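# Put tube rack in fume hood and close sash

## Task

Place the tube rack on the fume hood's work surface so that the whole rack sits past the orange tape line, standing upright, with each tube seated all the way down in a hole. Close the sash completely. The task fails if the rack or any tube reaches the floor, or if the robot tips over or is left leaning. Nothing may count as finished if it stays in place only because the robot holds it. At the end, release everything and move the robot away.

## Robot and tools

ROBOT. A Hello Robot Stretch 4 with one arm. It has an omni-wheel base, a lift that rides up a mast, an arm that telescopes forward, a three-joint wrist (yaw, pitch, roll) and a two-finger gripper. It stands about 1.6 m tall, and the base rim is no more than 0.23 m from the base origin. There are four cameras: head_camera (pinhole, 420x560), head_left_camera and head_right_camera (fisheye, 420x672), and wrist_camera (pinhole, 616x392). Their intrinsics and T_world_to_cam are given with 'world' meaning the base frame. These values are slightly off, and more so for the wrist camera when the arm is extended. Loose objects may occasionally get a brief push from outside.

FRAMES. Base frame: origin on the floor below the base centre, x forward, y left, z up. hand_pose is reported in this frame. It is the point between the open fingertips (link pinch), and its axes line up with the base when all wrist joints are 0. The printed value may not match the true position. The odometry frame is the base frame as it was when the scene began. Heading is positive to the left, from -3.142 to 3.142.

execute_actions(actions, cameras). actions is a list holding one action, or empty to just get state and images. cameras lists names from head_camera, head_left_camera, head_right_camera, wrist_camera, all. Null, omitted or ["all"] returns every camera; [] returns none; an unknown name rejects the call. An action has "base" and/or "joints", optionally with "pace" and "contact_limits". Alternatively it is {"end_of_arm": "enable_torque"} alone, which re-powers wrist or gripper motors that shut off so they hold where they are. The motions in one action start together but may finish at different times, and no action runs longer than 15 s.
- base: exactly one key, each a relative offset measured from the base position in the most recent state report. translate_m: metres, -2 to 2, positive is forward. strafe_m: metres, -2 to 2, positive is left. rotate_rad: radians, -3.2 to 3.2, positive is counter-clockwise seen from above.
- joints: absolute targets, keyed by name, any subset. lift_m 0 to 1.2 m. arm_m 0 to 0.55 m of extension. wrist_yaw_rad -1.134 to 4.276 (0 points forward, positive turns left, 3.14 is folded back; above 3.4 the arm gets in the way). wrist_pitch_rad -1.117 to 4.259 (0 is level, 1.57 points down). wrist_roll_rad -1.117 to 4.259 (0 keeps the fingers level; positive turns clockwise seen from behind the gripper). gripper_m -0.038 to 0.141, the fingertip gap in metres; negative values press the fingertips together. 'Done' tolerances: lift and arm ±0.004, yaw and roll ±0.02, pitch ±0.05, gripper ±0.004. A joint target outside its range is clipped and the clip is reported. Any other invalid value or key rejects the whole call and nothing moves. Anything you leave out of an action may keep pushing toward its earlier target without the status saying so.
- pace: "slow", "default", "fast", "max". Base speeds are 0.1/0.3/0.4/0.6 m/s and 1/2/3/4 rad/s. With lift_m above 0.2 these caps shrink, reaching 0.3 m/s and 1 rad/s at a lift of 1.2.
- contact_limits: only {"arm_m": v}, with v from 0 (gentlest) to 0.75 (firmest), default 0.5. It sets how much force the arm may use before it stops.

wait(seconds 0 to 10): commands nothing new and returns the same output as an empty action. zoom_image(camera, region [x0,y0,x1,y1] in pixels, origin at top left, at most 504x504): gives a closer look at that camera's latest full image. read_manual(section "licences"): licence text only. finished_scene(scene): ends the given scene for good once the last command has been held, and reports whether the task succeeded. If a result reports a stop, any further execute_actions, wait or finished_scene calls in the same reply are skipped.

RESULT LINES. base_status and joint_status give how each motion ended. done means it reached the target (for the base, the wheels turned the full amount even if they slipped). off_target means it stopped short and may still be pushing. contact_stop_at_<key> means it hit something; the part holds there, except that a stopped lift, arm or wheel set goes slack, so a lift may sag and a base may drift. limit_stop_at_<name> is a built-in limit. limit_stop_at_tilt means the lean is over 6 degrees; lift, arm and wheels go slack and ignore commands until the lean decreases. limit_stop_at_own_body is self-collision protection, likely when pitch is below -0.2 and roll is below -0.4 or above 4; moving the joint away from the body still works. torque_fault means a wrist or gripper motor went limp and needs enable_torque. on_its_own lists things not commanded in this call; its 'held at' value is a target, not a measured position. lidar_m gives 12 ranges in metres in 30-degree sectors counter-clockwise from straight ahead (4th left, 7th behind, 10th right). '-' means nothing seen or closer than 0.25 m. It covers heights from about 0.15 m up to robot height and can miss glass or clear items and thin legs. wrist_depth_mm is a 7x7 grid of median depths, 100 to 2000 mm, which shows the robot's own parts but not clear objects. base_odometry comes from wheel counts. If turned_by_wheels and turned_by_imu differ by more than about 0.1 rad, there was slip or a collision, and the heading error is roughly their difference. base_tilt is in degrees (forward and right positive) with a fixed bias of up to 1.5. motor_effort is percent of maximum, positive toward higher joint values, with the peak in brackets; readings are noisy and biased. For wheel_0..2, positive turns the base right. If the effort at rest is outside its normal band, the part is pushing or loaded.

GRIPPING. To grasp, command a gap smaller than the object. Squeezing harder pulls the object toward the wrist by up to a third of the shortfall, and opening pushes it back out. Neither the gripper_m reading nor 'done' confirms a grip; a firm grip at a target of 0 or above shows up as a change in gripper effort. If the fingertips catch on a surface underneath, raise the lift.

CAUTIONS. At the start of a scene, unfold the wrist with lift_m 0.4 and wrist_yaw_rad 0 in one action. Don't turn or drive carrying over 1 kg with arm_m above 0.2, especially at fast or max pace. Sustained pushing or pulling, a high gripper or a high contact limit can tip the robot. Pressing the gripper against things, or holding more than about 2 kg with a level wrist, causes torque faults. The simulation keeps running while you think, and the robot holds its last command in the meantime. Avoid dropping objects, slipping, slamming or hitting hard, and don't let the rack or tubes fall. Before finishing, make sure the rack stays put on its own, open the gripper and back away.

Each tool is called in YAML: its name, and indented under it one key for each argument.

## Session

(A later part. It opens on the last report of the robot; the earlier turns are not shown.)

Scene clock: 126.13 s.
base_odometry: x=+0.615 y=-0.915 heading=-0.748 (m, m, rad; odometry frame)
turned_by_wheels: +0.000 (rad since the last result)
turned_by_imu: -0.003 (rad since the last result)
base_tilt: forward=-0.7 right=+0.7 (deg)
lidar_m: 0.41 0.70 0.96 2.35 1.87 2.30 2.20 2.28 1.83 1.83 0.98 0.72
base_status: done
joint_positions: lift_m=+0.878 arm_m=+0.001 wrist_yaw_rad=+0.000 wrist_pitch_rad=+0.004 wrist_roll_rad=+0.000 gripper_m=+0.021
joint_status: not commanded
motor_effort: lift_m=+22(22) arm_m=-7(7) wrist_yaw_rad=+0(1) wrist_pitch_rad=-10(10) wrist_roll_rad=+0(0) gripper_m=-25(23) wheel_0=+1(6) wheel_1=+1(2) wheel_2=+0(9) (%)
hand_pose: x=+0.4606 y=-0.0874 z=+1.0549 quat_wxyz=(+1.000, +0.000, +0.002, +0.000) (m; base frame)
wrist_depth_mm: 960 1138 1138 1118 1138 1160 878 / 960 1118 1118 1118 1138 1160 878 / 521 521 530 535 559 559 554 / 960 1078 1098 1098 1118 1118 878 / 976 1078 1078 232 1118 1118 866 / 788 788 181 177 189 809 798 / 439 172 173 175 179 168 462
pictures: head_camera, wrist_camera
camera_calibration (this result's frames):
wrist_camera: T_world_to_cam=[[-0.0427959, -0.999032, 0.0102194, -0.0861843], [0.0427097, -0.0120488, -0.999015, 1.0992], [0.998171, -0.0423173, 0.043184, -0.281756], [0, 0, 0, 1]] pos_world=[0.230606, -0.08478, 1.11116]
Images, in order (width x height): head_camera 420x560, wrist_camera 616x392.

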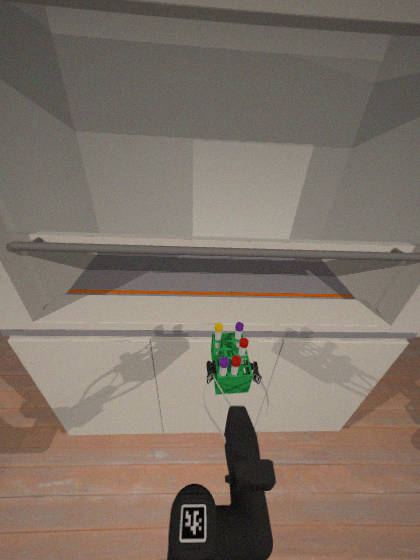

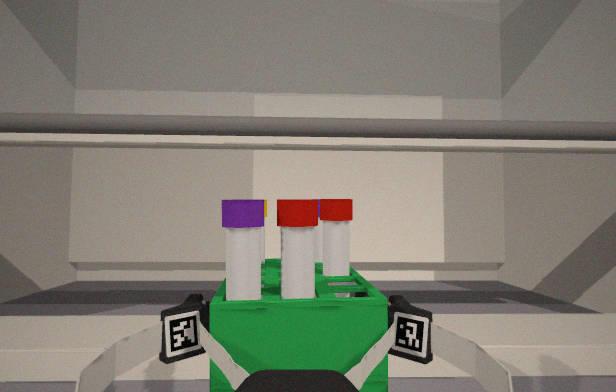

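Same geometry as before.

execute_actions:
  actions:
    - {"base":{"translate_m":0.2},"joints":{"arm_m":0.52},"contact_limits":{"arm_m":0.2}}
  cameras: []

execute_actions:
  actions:
    - {"joints":{"lift_m":0.803},"pace":"slow"}
  cameras: []

execute_actions:
  actions:
    - {"joints":{"gripper_m":0.14}}
  cameras: []

execute_actions:
  actions:
    - {"joints":{"lift_m":0.87}}
  cameras: []

execute_actions:
  actions:
    - {"base":{"translate_m":-0.2},"joints":{"arm_m":0.1}}
  cameras: ["wrist_camera"]

execute_actions:
  actions:
    - {"joints":{"lift_m":1.12,"wrist_yaw_rad":1.57,"wrist_roll_rad":1.57,"gripper_m":0}}
  cameras: []

execute_actions:
  actions:
    - {"joints":{"arm_m":0.405},"contact_limits":{"arm_m":0.2}}
  cameras: []

execute_actions:
  actions:
    - {"joints":{"lift_m":0.82}}
  cameras: ["wrist_camera"]

Scene clock: 139.93 s.
base_odometry: x=+0.761 y=-1.051 heading=-0.748 (m, m, rad; odometry frame)
turned_by_wheels: +0.000 (rad since the last result)
turned_by_imu: -0.002 (rad since the last result)
base_tilt: forward=-0.8 right=+0.7 (deg)
lidar_m: 0.46 0.48 0.66 2.55 1.93 2.52 2.39 2.49 1.86 2.18 0.69 0.50
base_status: done
joint_positions: lift_m=+0.878 arm_m=+0.519 wrist_yaw_rad=+0.000 wrist_pitch_rad=+0.004 wrist_roll_rad=+0.000 gripper_m=+0.021
joint_status: all done
motor_effort: lift_m=+22(22) arm_m=+7(8) wrist_yaw_rad=+0(1) wrist_pitch_rad=-9(10) wrist_roll_rad=-1(0) gripper_m=-24(25) wheel_0=+3(3) wheel_1=+2(6) wheel_2=+1(8) (%)
contact_limits: arm_m 0.2
hand_pose: x=+0.9782 y=-0.0874 z=+1.0549 quat_wxyz=(+1.000, +0.000, +0.002, +0.000) (m; base frame)
wrist_depth_mm: 389 394 397 402 404 407 413 / 387 389 394 399 402 404 407 / 384 389 389 397 397 404 404 / 382 384 389 389 394 397 402 / 377 379 382 232 389 394 397 / 375 377 182 177 189 392 394 / 418 171 173 175 179 168 436
pictures: none
No camera images: the call's "cameras" was empty. Leave "cameras" out to get every camera's image.

Scene clock: 141.43 s.
base_odometry: x=+0.761 y=-1.051 heading=-0.748 (m, m, rad; odometry frame)
turned_by_wheels: +0.000 (rad since the last result)
turned_by_imu: -0.001 (rad since the last result)
base_tilt: forward=-0.7 right=+0.6 (deg)
lidar_m: 0.45 0.49 0.68 2.54 1.95 2.49 2.39 2.50 1.87 2.19 0.72 0.50
base_status: not commanded
joint_positions: lift_m=+0.803 arm_m=+0.519 wrist_yaw_rad=+0.000 wrist_pitch_rad=+0.003 wrist_roll_rad=+0.000 gripper_m=+0.021
joint_status: all done
motor_effort: lift_m=+16(21) arm_m=+7(7) wrist_yaw_rad=+0(0) wrist_pitch_rad=-8(10) wrist_roll_rad=+0(0) gripper_m=-24(25) wheel_0=+3(3) wheel_1=+3(2) wheel_2=+1(1) (%)
hand_pose: x=+0.9782 y=-0.0874 z=+0.9805 quat_wxyz=(+1.000, +0.000, +0.002, +0.000) (m; base frame)
wrist_depth_mm: 389 394 397 399 404 410 413 / 389 389 394 397 402 404 410 / 384 389 392 394 399 402 404 / 379 382 387 392 397 397 402 / 379 382 382 232 392 397 399 / 421 421 181 177 188 436 442 / 294 171 173 175 179 168 298
pictures: none
No camera images: the call's "cameras" was empty. Leave "cameras" out to get every camera's image.

Scene clock: 143.60 s.
base_odometry: x=+0.761 y=-1.051 heading=-0.748 (m, m, rad; odometry frame)
turned_by_wheels: +0.000 (rad since the last result)
turned_by_imu: -0.001 (rad since the last result)
base_tilt: forward=-0.7 right=+0.8 (deg)
lidar_m: 0.46 0.50 0.69 2.54 1.96 2.50 2.41 2.49 1.87 2.20 0.69 0.50
base_status: not commanded
joint_positions: lift_m=+0.803 arm_m=+0.519 wrist_yaw_rad=+0.000 wrist_pitch_rad=+0.003 wrist_roll_rad=+0.000 gripper_m=+0.140
joint_status: all done
motor_effort: lift_m=+16(16) arm_m=+7(7) wrist_yaw_rad=+1(0) wrist_pitch_rad=-6(8) wrist_roll_rad=+0(1) gripper_m=+1(27) wheel_0=+3(3) wheel_1=+3(3) wheel_2=+1(1) (%)
hand_pose: x=+0.9782 y=-0.0874 z=+0.9807 quat_wxyz=(+1.000, +0.000, +0.001, +0.000) (m; base frame)
wrist_depth_mm: 392 394 399 402 404 407 413 / 389 389 394 397 402 404 410 / 384 389 392 394 399 402 404 / 382 382 387 392 397 399 402 / 379 382 382 252 392 397 399 / 418 211 190 194 218 436 442 / 294 274 187 160 259 278 301
pictures: none
No camera images: the call's "cameras" was empty. Leave "cameras" out to get every camera's image.

Scene clock: 144.83 s.
base_odometry: x=+0.761 y=-1.051 heading=-0.748 (m, m, rad; odometry frame)
turned_by_wheels: +0.000 (rad since the last result)
turned_by_imu: -0.001 (rad since the last result)
base_tilt: forward=-0.7 right=+0.6 (deg)
lidar_m: 0.45 0.48 0.66 2.53 1.95 2.52 2.41 2.48 1.88 2.19 0.68 0.50
base_status: not commanded
joint_positions: lift_m=+0.870 arm_m=+0.519 wrist_yaw_rad=+0.000 wrist_pitch_rad=+0.003 wrist_roll_rad=+0.000 gripper_m=+0.140
joint_status: all done
motor_effort: lift_m=+22(23) arm_m=+7(7) wrist_yaw_rad=+1(0) wrist_pitch_rad=-6(7) wrist_roll_rad=+0(1) gripper_m=-3(0) wheel_0=+3(3) wheel_1=+3(3) wheel_2=+1(1) (%)
hand_pose: x=+0.9782 y=-0.0874 z=+1.0472 quat_wxyz=(+1.000, +0.000, +0.001, +0.000) (m; base frame)
wrist_depth_mm: 392 394 399 402 404 407 413 / 387 392 394 399 402 404 410 / 384 387 392 397 397 402 404 / 382 384 389 392 394 399 402 / 377 382 387 389 394 394 399 / 375 211 382 384 387 392 394 / 415 418 300 160 430 433 439
pictures: none
No camera images: the call's "cameras" was empty. Leave "cameras" out to get every camera's image.

Scene clock: 147.17 s.
base_odometry: x=+0.615 y=-0.915 heading=-0.748 (m, m, rad; odometry frame)
turned_by_wheels: +0.000 (rad since the last result)
turned_by_imu: -0.001 (rad since the last result)
base_tilt: forward=-0.6 right=+0.7 (deg)
lidar_m: 0.67 0.70 0.93 2.35 1.89 2.31 2.22 2.28 1.85 1.82 1.00 0.69
base_status: done
joint_positions: lift_m=+0.870 arm_m=+0.101 wrist_yaw_rad=+0.000 wrist_pitch_rad=+0.002 wrist_roll_rad=+0.000 gripper_m=+0.140
joint_status: all done
motor_effort: lift_m=+21(22) arm_m=-7(8) wrist_yaw_rad=+2(0) wrist_pitch_rad=-5(6) wrist_roll_rad=-1(0) gripper_m=+0(2) wheel_0=-3(7) wheel_1=-2(7) wheel_2=-1(11) (%)
hand_pose: x=+0.5606 y=-0.0875 z=+1.0473 quat_wxyz=(+1.000, +0.000, +0.001, +0.000) (m; base frame)
wrist_depth_mm: 960 1025 1025 1042 1042 1060 878 / 424 389 389 1025 1042 1042 798 / 931 991 1008 1008 1025 1025 809 / 960 991 991 1008 1025 1025 878 / 976 991 991 1008 1008 1025 866 / 759 211 768 768 683 691 778 / 377 351 351 159 357 359 384
pictures: wrist_camera
camera_calibration (this result's frames):
wrist_camera: T_world_to_cam=[[-0.0430269, -0.999022, 0.0101579, -0.0816945], [0.0441357, -0.012058, -0.998953, 1.0865], [0.998099, -0.0425335, 0.0446113, -0.382735], [0, 0, 0, 1]] pos_world=[0.330539, -0.0847926, 1.10327]
Images, in order (width x height): wrist_camera 616x392.

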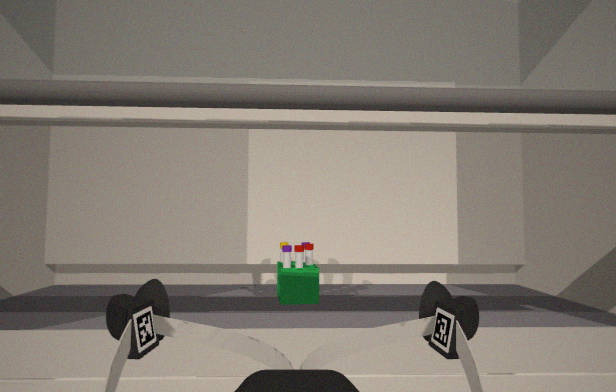

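Scene clock: 149.53 s.
base_odometry: x=+0.615 y=-0.915 heading=-0.748 (m, m, rad; odometry frame)
turned_by_wheels: +0.000 (rad since the last result)
turned_by_imu: -0.001 (rad since the last result)
base_tilt: forward=-0.6 right=+0.7 (deg)
lidar_m: 0.67 0.69 0.93 2.35 1.86 2.30 2.23 2.28 1.85 1.82 1.00 0.71
base_status: not commanded
joint_positions: lift_m=+1.120 arm_m=+0.101 wrist_yaw_rad=+1.570 wrist_pitch_rad=+0.002 wrist_roll_rad=+1.570 gripper_m=+0.000
joint_status: all done
motor_effort: lift_m=+22(21) arm_m=-7(7) wrist_yaw_rad=+1(6) wrist_pitch_rad=-5(6) wrist_roll_rad=+1(4) gripper_m=-6(3) wheel_0=-3(3) wheel_1=-2(2) wheel_2=-1(1) (%)
hand_pose: x=+0.3598 y=+0.2884 z=+1.2973 quat_wxyz=(+0.501, +0.499, +0.500, +0.499) (m; base frame)
wrist_depth_mm: 554 554 554 549 554 549 549 / 1661 - - - - - 1808 / 1661 - - - - - 1808 / 1708 - - - - - 1808 / 1537 - - - - - 1808 / 1464 - - 206 - - 1808 / 1464 - 184 186 181 - 1808
pictures: none
No camera images: the call's "cameras" was empty. Leave "cameras" out to get every camera's image.

Scene clock: 151.57 s.
base_odometry: x=+0.615 y=-0.915 heading=-0.748 (m, m, rad; odometry frame)
turned_by_wheels: +0.000 (rad since the last result)
turned_by_imu: -0.001 (rad since the last result)
base_tilt: forward=-0.6 right=+0.9 (deg)
lidar_m: 0.67 0.71 0.95 2.31 1.88 2.31 2.22 2.28 1.85 1.80 0.98 0.72
base_status: not commanded
joint_positions: lift_m=+1.120 arm_m=+0.404 wrist_yaw_rad=+1.570 wrist_pitch_rad=+0.002 wrist_roll_rad=+1.570 gripper_m=+0.000
joint_status: all done
motor_effort: lift_m=+21(22) arm_m=+7(8) wrist_yaw_rad=+1(1) wrist_pitch_rad=-5(6) wrist_roll_rad=+1(1) gripper_m=-3(4) wheel_0=-3(3) wheel_1=-2(2) wheel_2=-1(1) (%)
contact_limits: arm_m 0.2
hand_pose: x=+0.6623 y=+0.2884 z=+1.2973 quat_wxyz=(+0.501, +0.499, +0.500, +0.499) (m; base frame)
wrist_depth_mm: 500 508 508 512 517 113 - / 500 504 504 508 504 122 480 / 500 500 500 504 230 508 496 / 496 500 504 504 351 131 - / 1618 - - - - - - / 1661 - - 206 - - 1808 / 1464 - 185 186 181 - 1808
pictures: none
No camera images: the call's "cameras" was empty. Leave "cameras" out to get every camera's image.

Scene clock: 152.67 s.
base_odometry: x=+0.615 y=-0.915 heading=-0.748 (m, m, rad; odometry frame)
turned_by_wheels: +0.000 (rad since the last result)
turned_by_imu: +0.000 (rad since the last result)
base_tilt: forward=-0.5 right=+0.7 (deg)
lidar_m: 0.68 0.69 0.98 2.35 1.88 2.30 2.20 2.28 1.85 1.81 0.99 0.72
base_status: not commanded
joint_positions: lift_m=+1.075 arm_m=+0.404 wrist_yaw_rad=+1.570 wrist_pitch_rad=+0.002 wrist_roll_rad=+1.570 gripper_m=+0.000
joint_status: lift_m contact_stop (moved -0.045 of -0.300)
on_its_own: lift_m is slack since a contact_stop (your +0.820 is given up)
motor_effort: lift_m=+19(22) arm_m=+4(7) wrist_yaw_rad=+1(2) wrist_pitch_rad=-5(37) wrist_roll_rad=+1(41) gripper_m=-7(5) wheel_0=-2(3) wheel_1=-1(2) wheel_2=+0(2) (%)
hand_pose: x=+0.6628 y=+0.2884 z=+1.2522 quat_wxyz=(+0.501, +0.499, +0.500, +0.500) (m; base frame)
wrist_depth_mm: 504 508 508 512 512 - - / 504 504 504 508 134 117 459 / 496 504 504 504 194 508 430 / 500 500 504 508 200 - - / 1708 - - - - - - / 1756 - - 206 - - 1756 / 1537 - 185 186 180 - 1756
pictures: wrist_camera
camera_calibration (this result's frames):
wrist_camera: T_world_to_cam=[[0.0111156, -0.0450792, -0.998922, 1.24871], [-0.998794, 0.0472668, -0.0132472, 0.731012], [0.047813, 0.997865, -0.0444995, -0.0364988], [0, 0, 0, 1]] pos_world=[0.717996, 0.058159, 1.25542]
Images, in order (width x height): wrist_camera 616x392.

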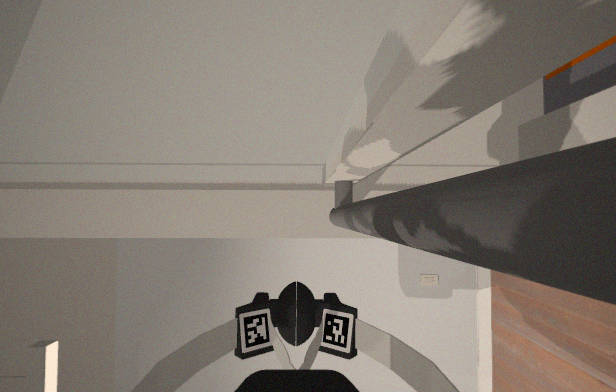

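execute_actions:
  actions:
    - {"joints":{"lift_m":0.82,"arm_m":0.413},"pace":"max"}
  cameras: []

Scene clock: 157.17 s.
base_odometry: x=+0.615 y=-0.915 heading=-0.748 (m, m, rad; odometry frame)
turned_by_wheels: +0.000 (rad since the last result)
turned_by_imu: -0.002 (rad since the last result)
base_tilt: forward=-0.5 right=+0.8 (deg)
lidar_m: 0.67 0.71 0.94 2.34 1.89 2.29 2.20 2.27 1.84 1.81 0.99 0.71
base_status: not commanded
joint_positions: lift_m=+1.040 arm_m=+0.412 wrist_yaw_rad=+1.570 wrist_pitch_rad=+0.002 wrist_roll_rad=+1.570 gripper_m=+0.000
joint_status: lift_m contact_stop (moved -0.035 of -0.255); the others done
on_its_own: lift_m is slack since a contact_stop (your +0.820 is given up)
motor_effort: lift_m=+19(17) arm_m=+0(10) wrist_yaw_rad=+1(4) wrist_pitch_rad=-6(45) wrist_roll_rad=+1(46) gripper_m=-6(3) wheel_0=-1(3) wheel_1=+0(3) wheel_2=-1(5) (%)
hand_pose: x=+0.6707 y=+0.2884 z=+1.2175 quat_wxyz=(+0.501, +0.499, +0.500, +0.500) (m; base frame)
wrist_depth_mm: 504 504 504 512 512 - - / 500 500 500 504 139 - - / 496 500 500 500 181 442 379 / 500 500 500 504 504 500 377 / 1618 - - - 234 - - / 1808 - - 206 - - - / 1661 - 185 186 181 - 1661
pictures: none
No camera images: the call's "cameras" was empty. Leave "cameras" out to get every camera's image.

execute_actions:
  actions:
    - {"joints":{"lift_m":0.82},"pace":"max"}
  cameras: []

Scene clock: 160.90 s.
base_odometry: x=+0.615 y=-0.915 heading=-0.748 (m, m, rad; odometry frame)
turned_by_wheels: +0.000 (rad since the last result)
turned_by_imu: -0.003 (rad since the last result)
base_tilt: forward=-0.9 right=+0.6 (deg)
lidar_m: 0.66 0.70 0.96 2.34 1.87 2.31 2.21 2.28 1.86 1.82 0.99 0.70
base_status: not commanded
joint_positions: lift_m=+0.995 arm_m=+0.412 wrist_yaw_rad=+1.570 wrist_pitch_rad=+0.002 wrist_roll_rad=+1.570 gripper_m=+0.000
joint_status: lift_m contact_stop (moved -0.045 of -0.220)
on_its_own: lift_m is slack since a contact_stop (your +0.820 is given up)
motor_effort: lift_m=+19(19) arm_m=-1(1) wrist_yaw_rad=+1(7) wrist_pitch_rad=-5(49) wrist_roll_rad=+1(52) gripper_m=-5(6) wheel_0=-1(2) wheel_1=+0(2) wheel_2=+0(6) (%)
hand_pose: x=+0.6708 y=+0.2884 z=+1.1729 quat_wxyz=(+0.501, +0.499, +0.500, +0.499) (m; base frame)
wrist_depth_mm: 508 508 512 512 517 110 - / 500 504 504 508 512 104 - / 492 500 500 504 193 150 304 / 512 517 517 504 504 410 312 / 1708 - - - 319 115 - / 1863 - - 206 - - 1708 / 1808 - 185 186 181 - 1618
pictures: none
No camera images: the call's "cameras" was empty. Leave "cameras" out to get every camera's image.

execute_actions:
  actions:
    - {"joints":{"lift_m":0.82},"pace":"max"}
  cameras: []

Scene clock: 164.40 s.
base_odometry: x=+0.615 y=-0.915 heading=-0.748 (m, m, rad; odometry frame)
turned_by_wheels: +0.000 (rad since the last result)
turned_by_imu: -0.005 (rad since the last result)
base_tilt: forward=-0.6 right=+0.7 (deg)
lidar_m: 0.65 0.70 0.96 2.34 1.87 2.29 2.21 2.27 1.85 1.83 1.00 0.69
base_status: not commanded
joint_positions: lift_m=+0.939 arm_m=+0.412 wrist_yaw_rad=+1.570 wrist_pitch_rad=+0.002 wrist_roll_rad=+1.570 gripper_m=+0.000
joint_status: lift_m contact_stop (moved -0.056 of -0.175)
on_its_own: lift_m is slack since a contact_stop (your +0.820 is given up)
motor_effort: lift_m=+19(19) arm_m=-1(1) wrist_yaw_rad=+1(7) wrist_pitch_rad=-5(52) wrist_roll_rad=+1(56) gripper_m=-5(4) wheel_0=-2(4) wheel_1=-1(3) wheel_2=-1(8) (%)
hand_pose: x=+0.6709 y=+0.2884 z=+1.1169 quat_wxyz=(+0.501, +0.499, +0.500, +0.499) (m; base frame)
wrist_depth_mm: 504 508 512 512 517 430 - / 504 504 508 508 512 109 - / 496 500 504 504 191 136 231 / 504 500 500 508 415 306 237 / 1756 - - - 286 116 - / 1921 - - 206 - - - / 1921 - 185 186 180 - 1537
pictures: none
No camera images: the call's "cameras" was empty. Leave "cameras" out to get every camera's image.

execute_actions:
  actions:
    - {"joints":{"lift_m":0.82}}
  cameras: []

Scene clock: 167.87 s.
base_odometry: x=+0.614 y=-0.915 heading=-0.748 (m, m, rad; odometry frame)
turned_by_wheels: +0.000 (rad since the last result)
turned_by_imu: -0.001 (rad since the last result)
base_tilt: forward=-0.7 right=+0.6 (deg)
lidar_m: 0.66 0.70 0.96 2.33 1.86 2.30 2.21 2.28 1.85 1.81 0.99 0.72
base_status: not commanded
joint_positions: lift_m=+0.900 arm_m=+0.412 wrist_yaw_rad=+1.570 wrist_pitch_rad=+0.002 wrist_roll_rad=+1.570 gripper_m=+0.000
joint_status: lift_m contact_stop (moved -0.040 of -0.119)
on_its_own: lift_m is slack since a contact_stop (your +0.820 is given up)
motor_effort: lift_m=+19(20) arm_m=-1(1) wrist_yaw_rad=+0(5) wrist_pitch_rad=-4(33) wrist_roll_rad=+1(32) gripper_m=-6(6) wheel_0=-2(2) wheel_1=+0(1) wheel_2=-1(2) (%)
hand_pose: x=+0.6709 y=+0.2884 z=+1.0771 quat_wxyz=(+0.501, +0.499, +0.500, +0.500) (m; base frame)
wrist_depth_mm: 504 508 512 512 517 - - / 504 504 504 508 134 - - / 500 500 500 504 145 203 182 / 504 504 500 504 370 244 182 / 1756 - - - 153 - - / - - - 206 - - - / - - 185 186 181 - 1618
pictures: none
No camera images: the call's "cameras" was empty. Leave "cameras" out to get every camera's image.

execute_actions:
  actions:
    - {"joints":{"lift_m":0.82},"pace":"fast"}
  cameras: []

Scene clock: 172.60 s.
base_odometry: x=+0.615 y=-0.915 heading=-0.748 (m, m, rad; odometry frame)
turned_by_wheels: +0.000 (rad since the last result)
turned_by_imu: -0.001 (rad since the last result)
base_tilt: forward=-0.7 right=+0.8 (deg)
lidar_m: 0.66 0.69 0.95 2.32 1.88 2.30 2.21 2.29 1.83 1.83 1.00 0.70
base_status: not commanded
joint_positions: lift_m=+0.874 arm_m=+0.412 wrist_yaw_rad=+1.570 wrist_pitch_rad=+0.002 wrist_roll_rad=+1.570 gripper_m=+0.000
joint_status: lift_m contact_stop (moved -0.025 of -0.080)
on_its_own: lift_m is slack since a contact_stop (your +0.820 is given up)
motor_effort: lift_m=+19(18) arm_m=-1(1) wrist_yaw_rad=+0(6) wrist_pitch_rad=-5(37) wrist_roll_rad=+1(34) gripper_m=-4(6) wheel_0=-2(2) wheel_1=-1(1) wheel_2=+0(2) (%)
hand_pose: x=+0.6709 y=+0.2884 z=+1.0520 quat_wxyz=(+0.501, +0.499, +0.500, +0.500) (m; base frame)
wrist_depth_mm: 504 508 508 512 517 - - / 504 504 508 512 138 - - / 496 500 500 508 159 159 143 / 504 500 504 504 291 192 143 / 1863 - - - 151 - - / - - - 206 - - - / - - 185 186 181 - 1499
pictures: none
No camera images: the call's "cameras" was empty. Leave "cameras" out to get every camera's image.

execute_actions:
  actions:
    - {"joints":{"lift_m":0.82},"pace":"slow"}
  cameras: []

Scene clock: 176.37 s.
base_odometry: x=+0.615 y=-0.915 heading=-0.748 (m, m, rad; odometry frame)
turned_by_wheels: +0.000 (rad since the last result)
turned_by_imu: -0.002 (rad since the last result)
base_tilt: forward=-0.6 right=+0.7 (deg)
lidar_m: 0.66 0.71 0.93 2.32 1.90 2.30 2.21 2.29 1.85 1.82 0.98 0.69
base_status: not commanded
joint_positions: lift_m=+0.853 arm_m=+0.412 wrist_yaw_rad=+1.570 wrist_pitch_rad=+0.001 wrist_roll_rad=+1.569 gripper_m=+0.000
joint_status: lift_m contact_stop (moved -0.022 of -0.054)
on_its_own: lift_m is slack since a contact_stop (your +0.820 is given up)
motor_effort: lift_m=+19(18) arm_m=-1(1) wrist_yaw_rad=+1(3) wrist_pitch_rad=-1(29) wrist_roll_rad=+2(26) gripper_m=-1(5) wheel_0=-2(2) wheel_1=-1(1) wheel_2=+0(0) (%)
hand_pose: x=+0.6709 y=+0.2884 z=+1.0307 quat_wxyz=(+0.501, +0.500, +0.500, +0.500) (m; base frame)
wrist_depth_mm: 504 508 508 512 512 - - / 504 504 508 508 131 - - / 500 500 504 500 141 132 116 / 512 508 504 500 240 151 - / 1921 - - - 148 - - / - - - 206 - - - / - - 185 186 181 - 1576
pictures: none
No camera images: the call's "cameras" was empty. Leave "cameras" out to get every camera's image.

execute_actions:
  actions:
    - {"joints":{"lift_m":0.82},"pace":"slow"}
  cameras: []

Scene clock: 179.37 s.
base_odometry: x=+0.615 y=-0.915 heading=-0.748 (m, m, rad; odometry frame)
turned_by_wheels: +0.000 (rad since the last result)
turned_by_imu: -0.001 (rad since the last result)
base_tilt: forward=-0.6 right=+0.8 (deg)
lidar_m: 0.67 0.69 0.96 2.35 1.89 2.30 2.20 2.27 1.85 1.81 0.99 0.69
base_status: not commanded
joint_positions: lift_m=+0.840 arm_m=+0.412 wrist_yaw_rad=+1.569 wrist_pitch_rad=-0.002 wrist_roll_rad=+1.567 gripper_m=+0.000
joint_status: lift_m contact_stop (moved -0.013 of -0.033)
on_its_own: lift_m is slack since a contact_stop (your +0.820 is given up)
motor_effort: lift_m=+16(15) arm_m=-1(1) wrist_yaw_rad=+3(3) wrist_pitch_rad=+7(27) wrist_roll_rad=+9(23) gripper_m=-6(6) wheel_0=-2(2) wheel_1=-1(0) wheel_2=-1(1) (%)
hand_pose: x=+0.6711 y=+0.2884 z=+1.0185 quat_wxyz=(+0.501, +0.500, +0.498, +0.501) (m; base frame)
wrist_depth_mm: 508 512 512 517 488 - - / 504 508 504 508 135 - - / 500 500 504 504 146 117 - / 512 517 504 500 229 133 - / 1863 - - - 151 - - / - - - 206 - - - / - - 185 186 181 - -
pictures: none
No camera images: the call's "cameras" was empty. Leave "cameras" out to get every camera's image.

execute_actions:
  actions:
    - {"joints":{"lift_m":0.88,"arm_m":0.1}}
  cameras: []

finished_scene:
  scene: 2

Scene clock: 187.40 s.
base_odometry: x=+0.615 y=-0.915 heading=-0.748 (m, m, rad; odometry frame)
turned_by_wheels: +0.000 (rad since the last result)
turned_by_imu: -0.002 (rad since the last result)
base_tilt: forward=-0.7 right=+0.6 (deg)
lidar_m: 0.66 0.70 0.93 2.32 1.85 2.28 2.21 2.28 1.85 1.81 1.00 0.72
base_status: not commanded
joint_positions: lift_m=+0.880 arm_m=+0.101 wrist_yaw_rad=+1.570 wrist_pitch_rad=+0.002 wrist_roll_rad=+1.570 gripper_m=+0.000
joint_status: all done
motor_effort: lift_m=+22(23) arm_m=-7(8) wrist_yaw_rad=+0(2) wrist_pitch_rad=-5(5) wrist_roll_rad=+0(5) gripper_m=-6(8) wheel_0=-2(2) wheel_1=+0(1) wheel_2=-1(1) (%)
hand_pose: x=+0.3598 y=+0.2884 z=+1.0573 quat_wxyz=(+0.501, +0.499, +0.500, +0.500) (m; base frame)
wrist_depth_mm: 544 544 539 539 539 539 535 / - - - - - - 1464 / - - - - - - 1464 / - - - - - - 1464 / - - - - - - 1499 / - - - 206 - - 1464 / - - 185 186 181 - 1464
pictures: none
No camera images: the call's "cameras" was empty. Leave "cameras" out to get every camera's image.

The scene is finished: the task was done.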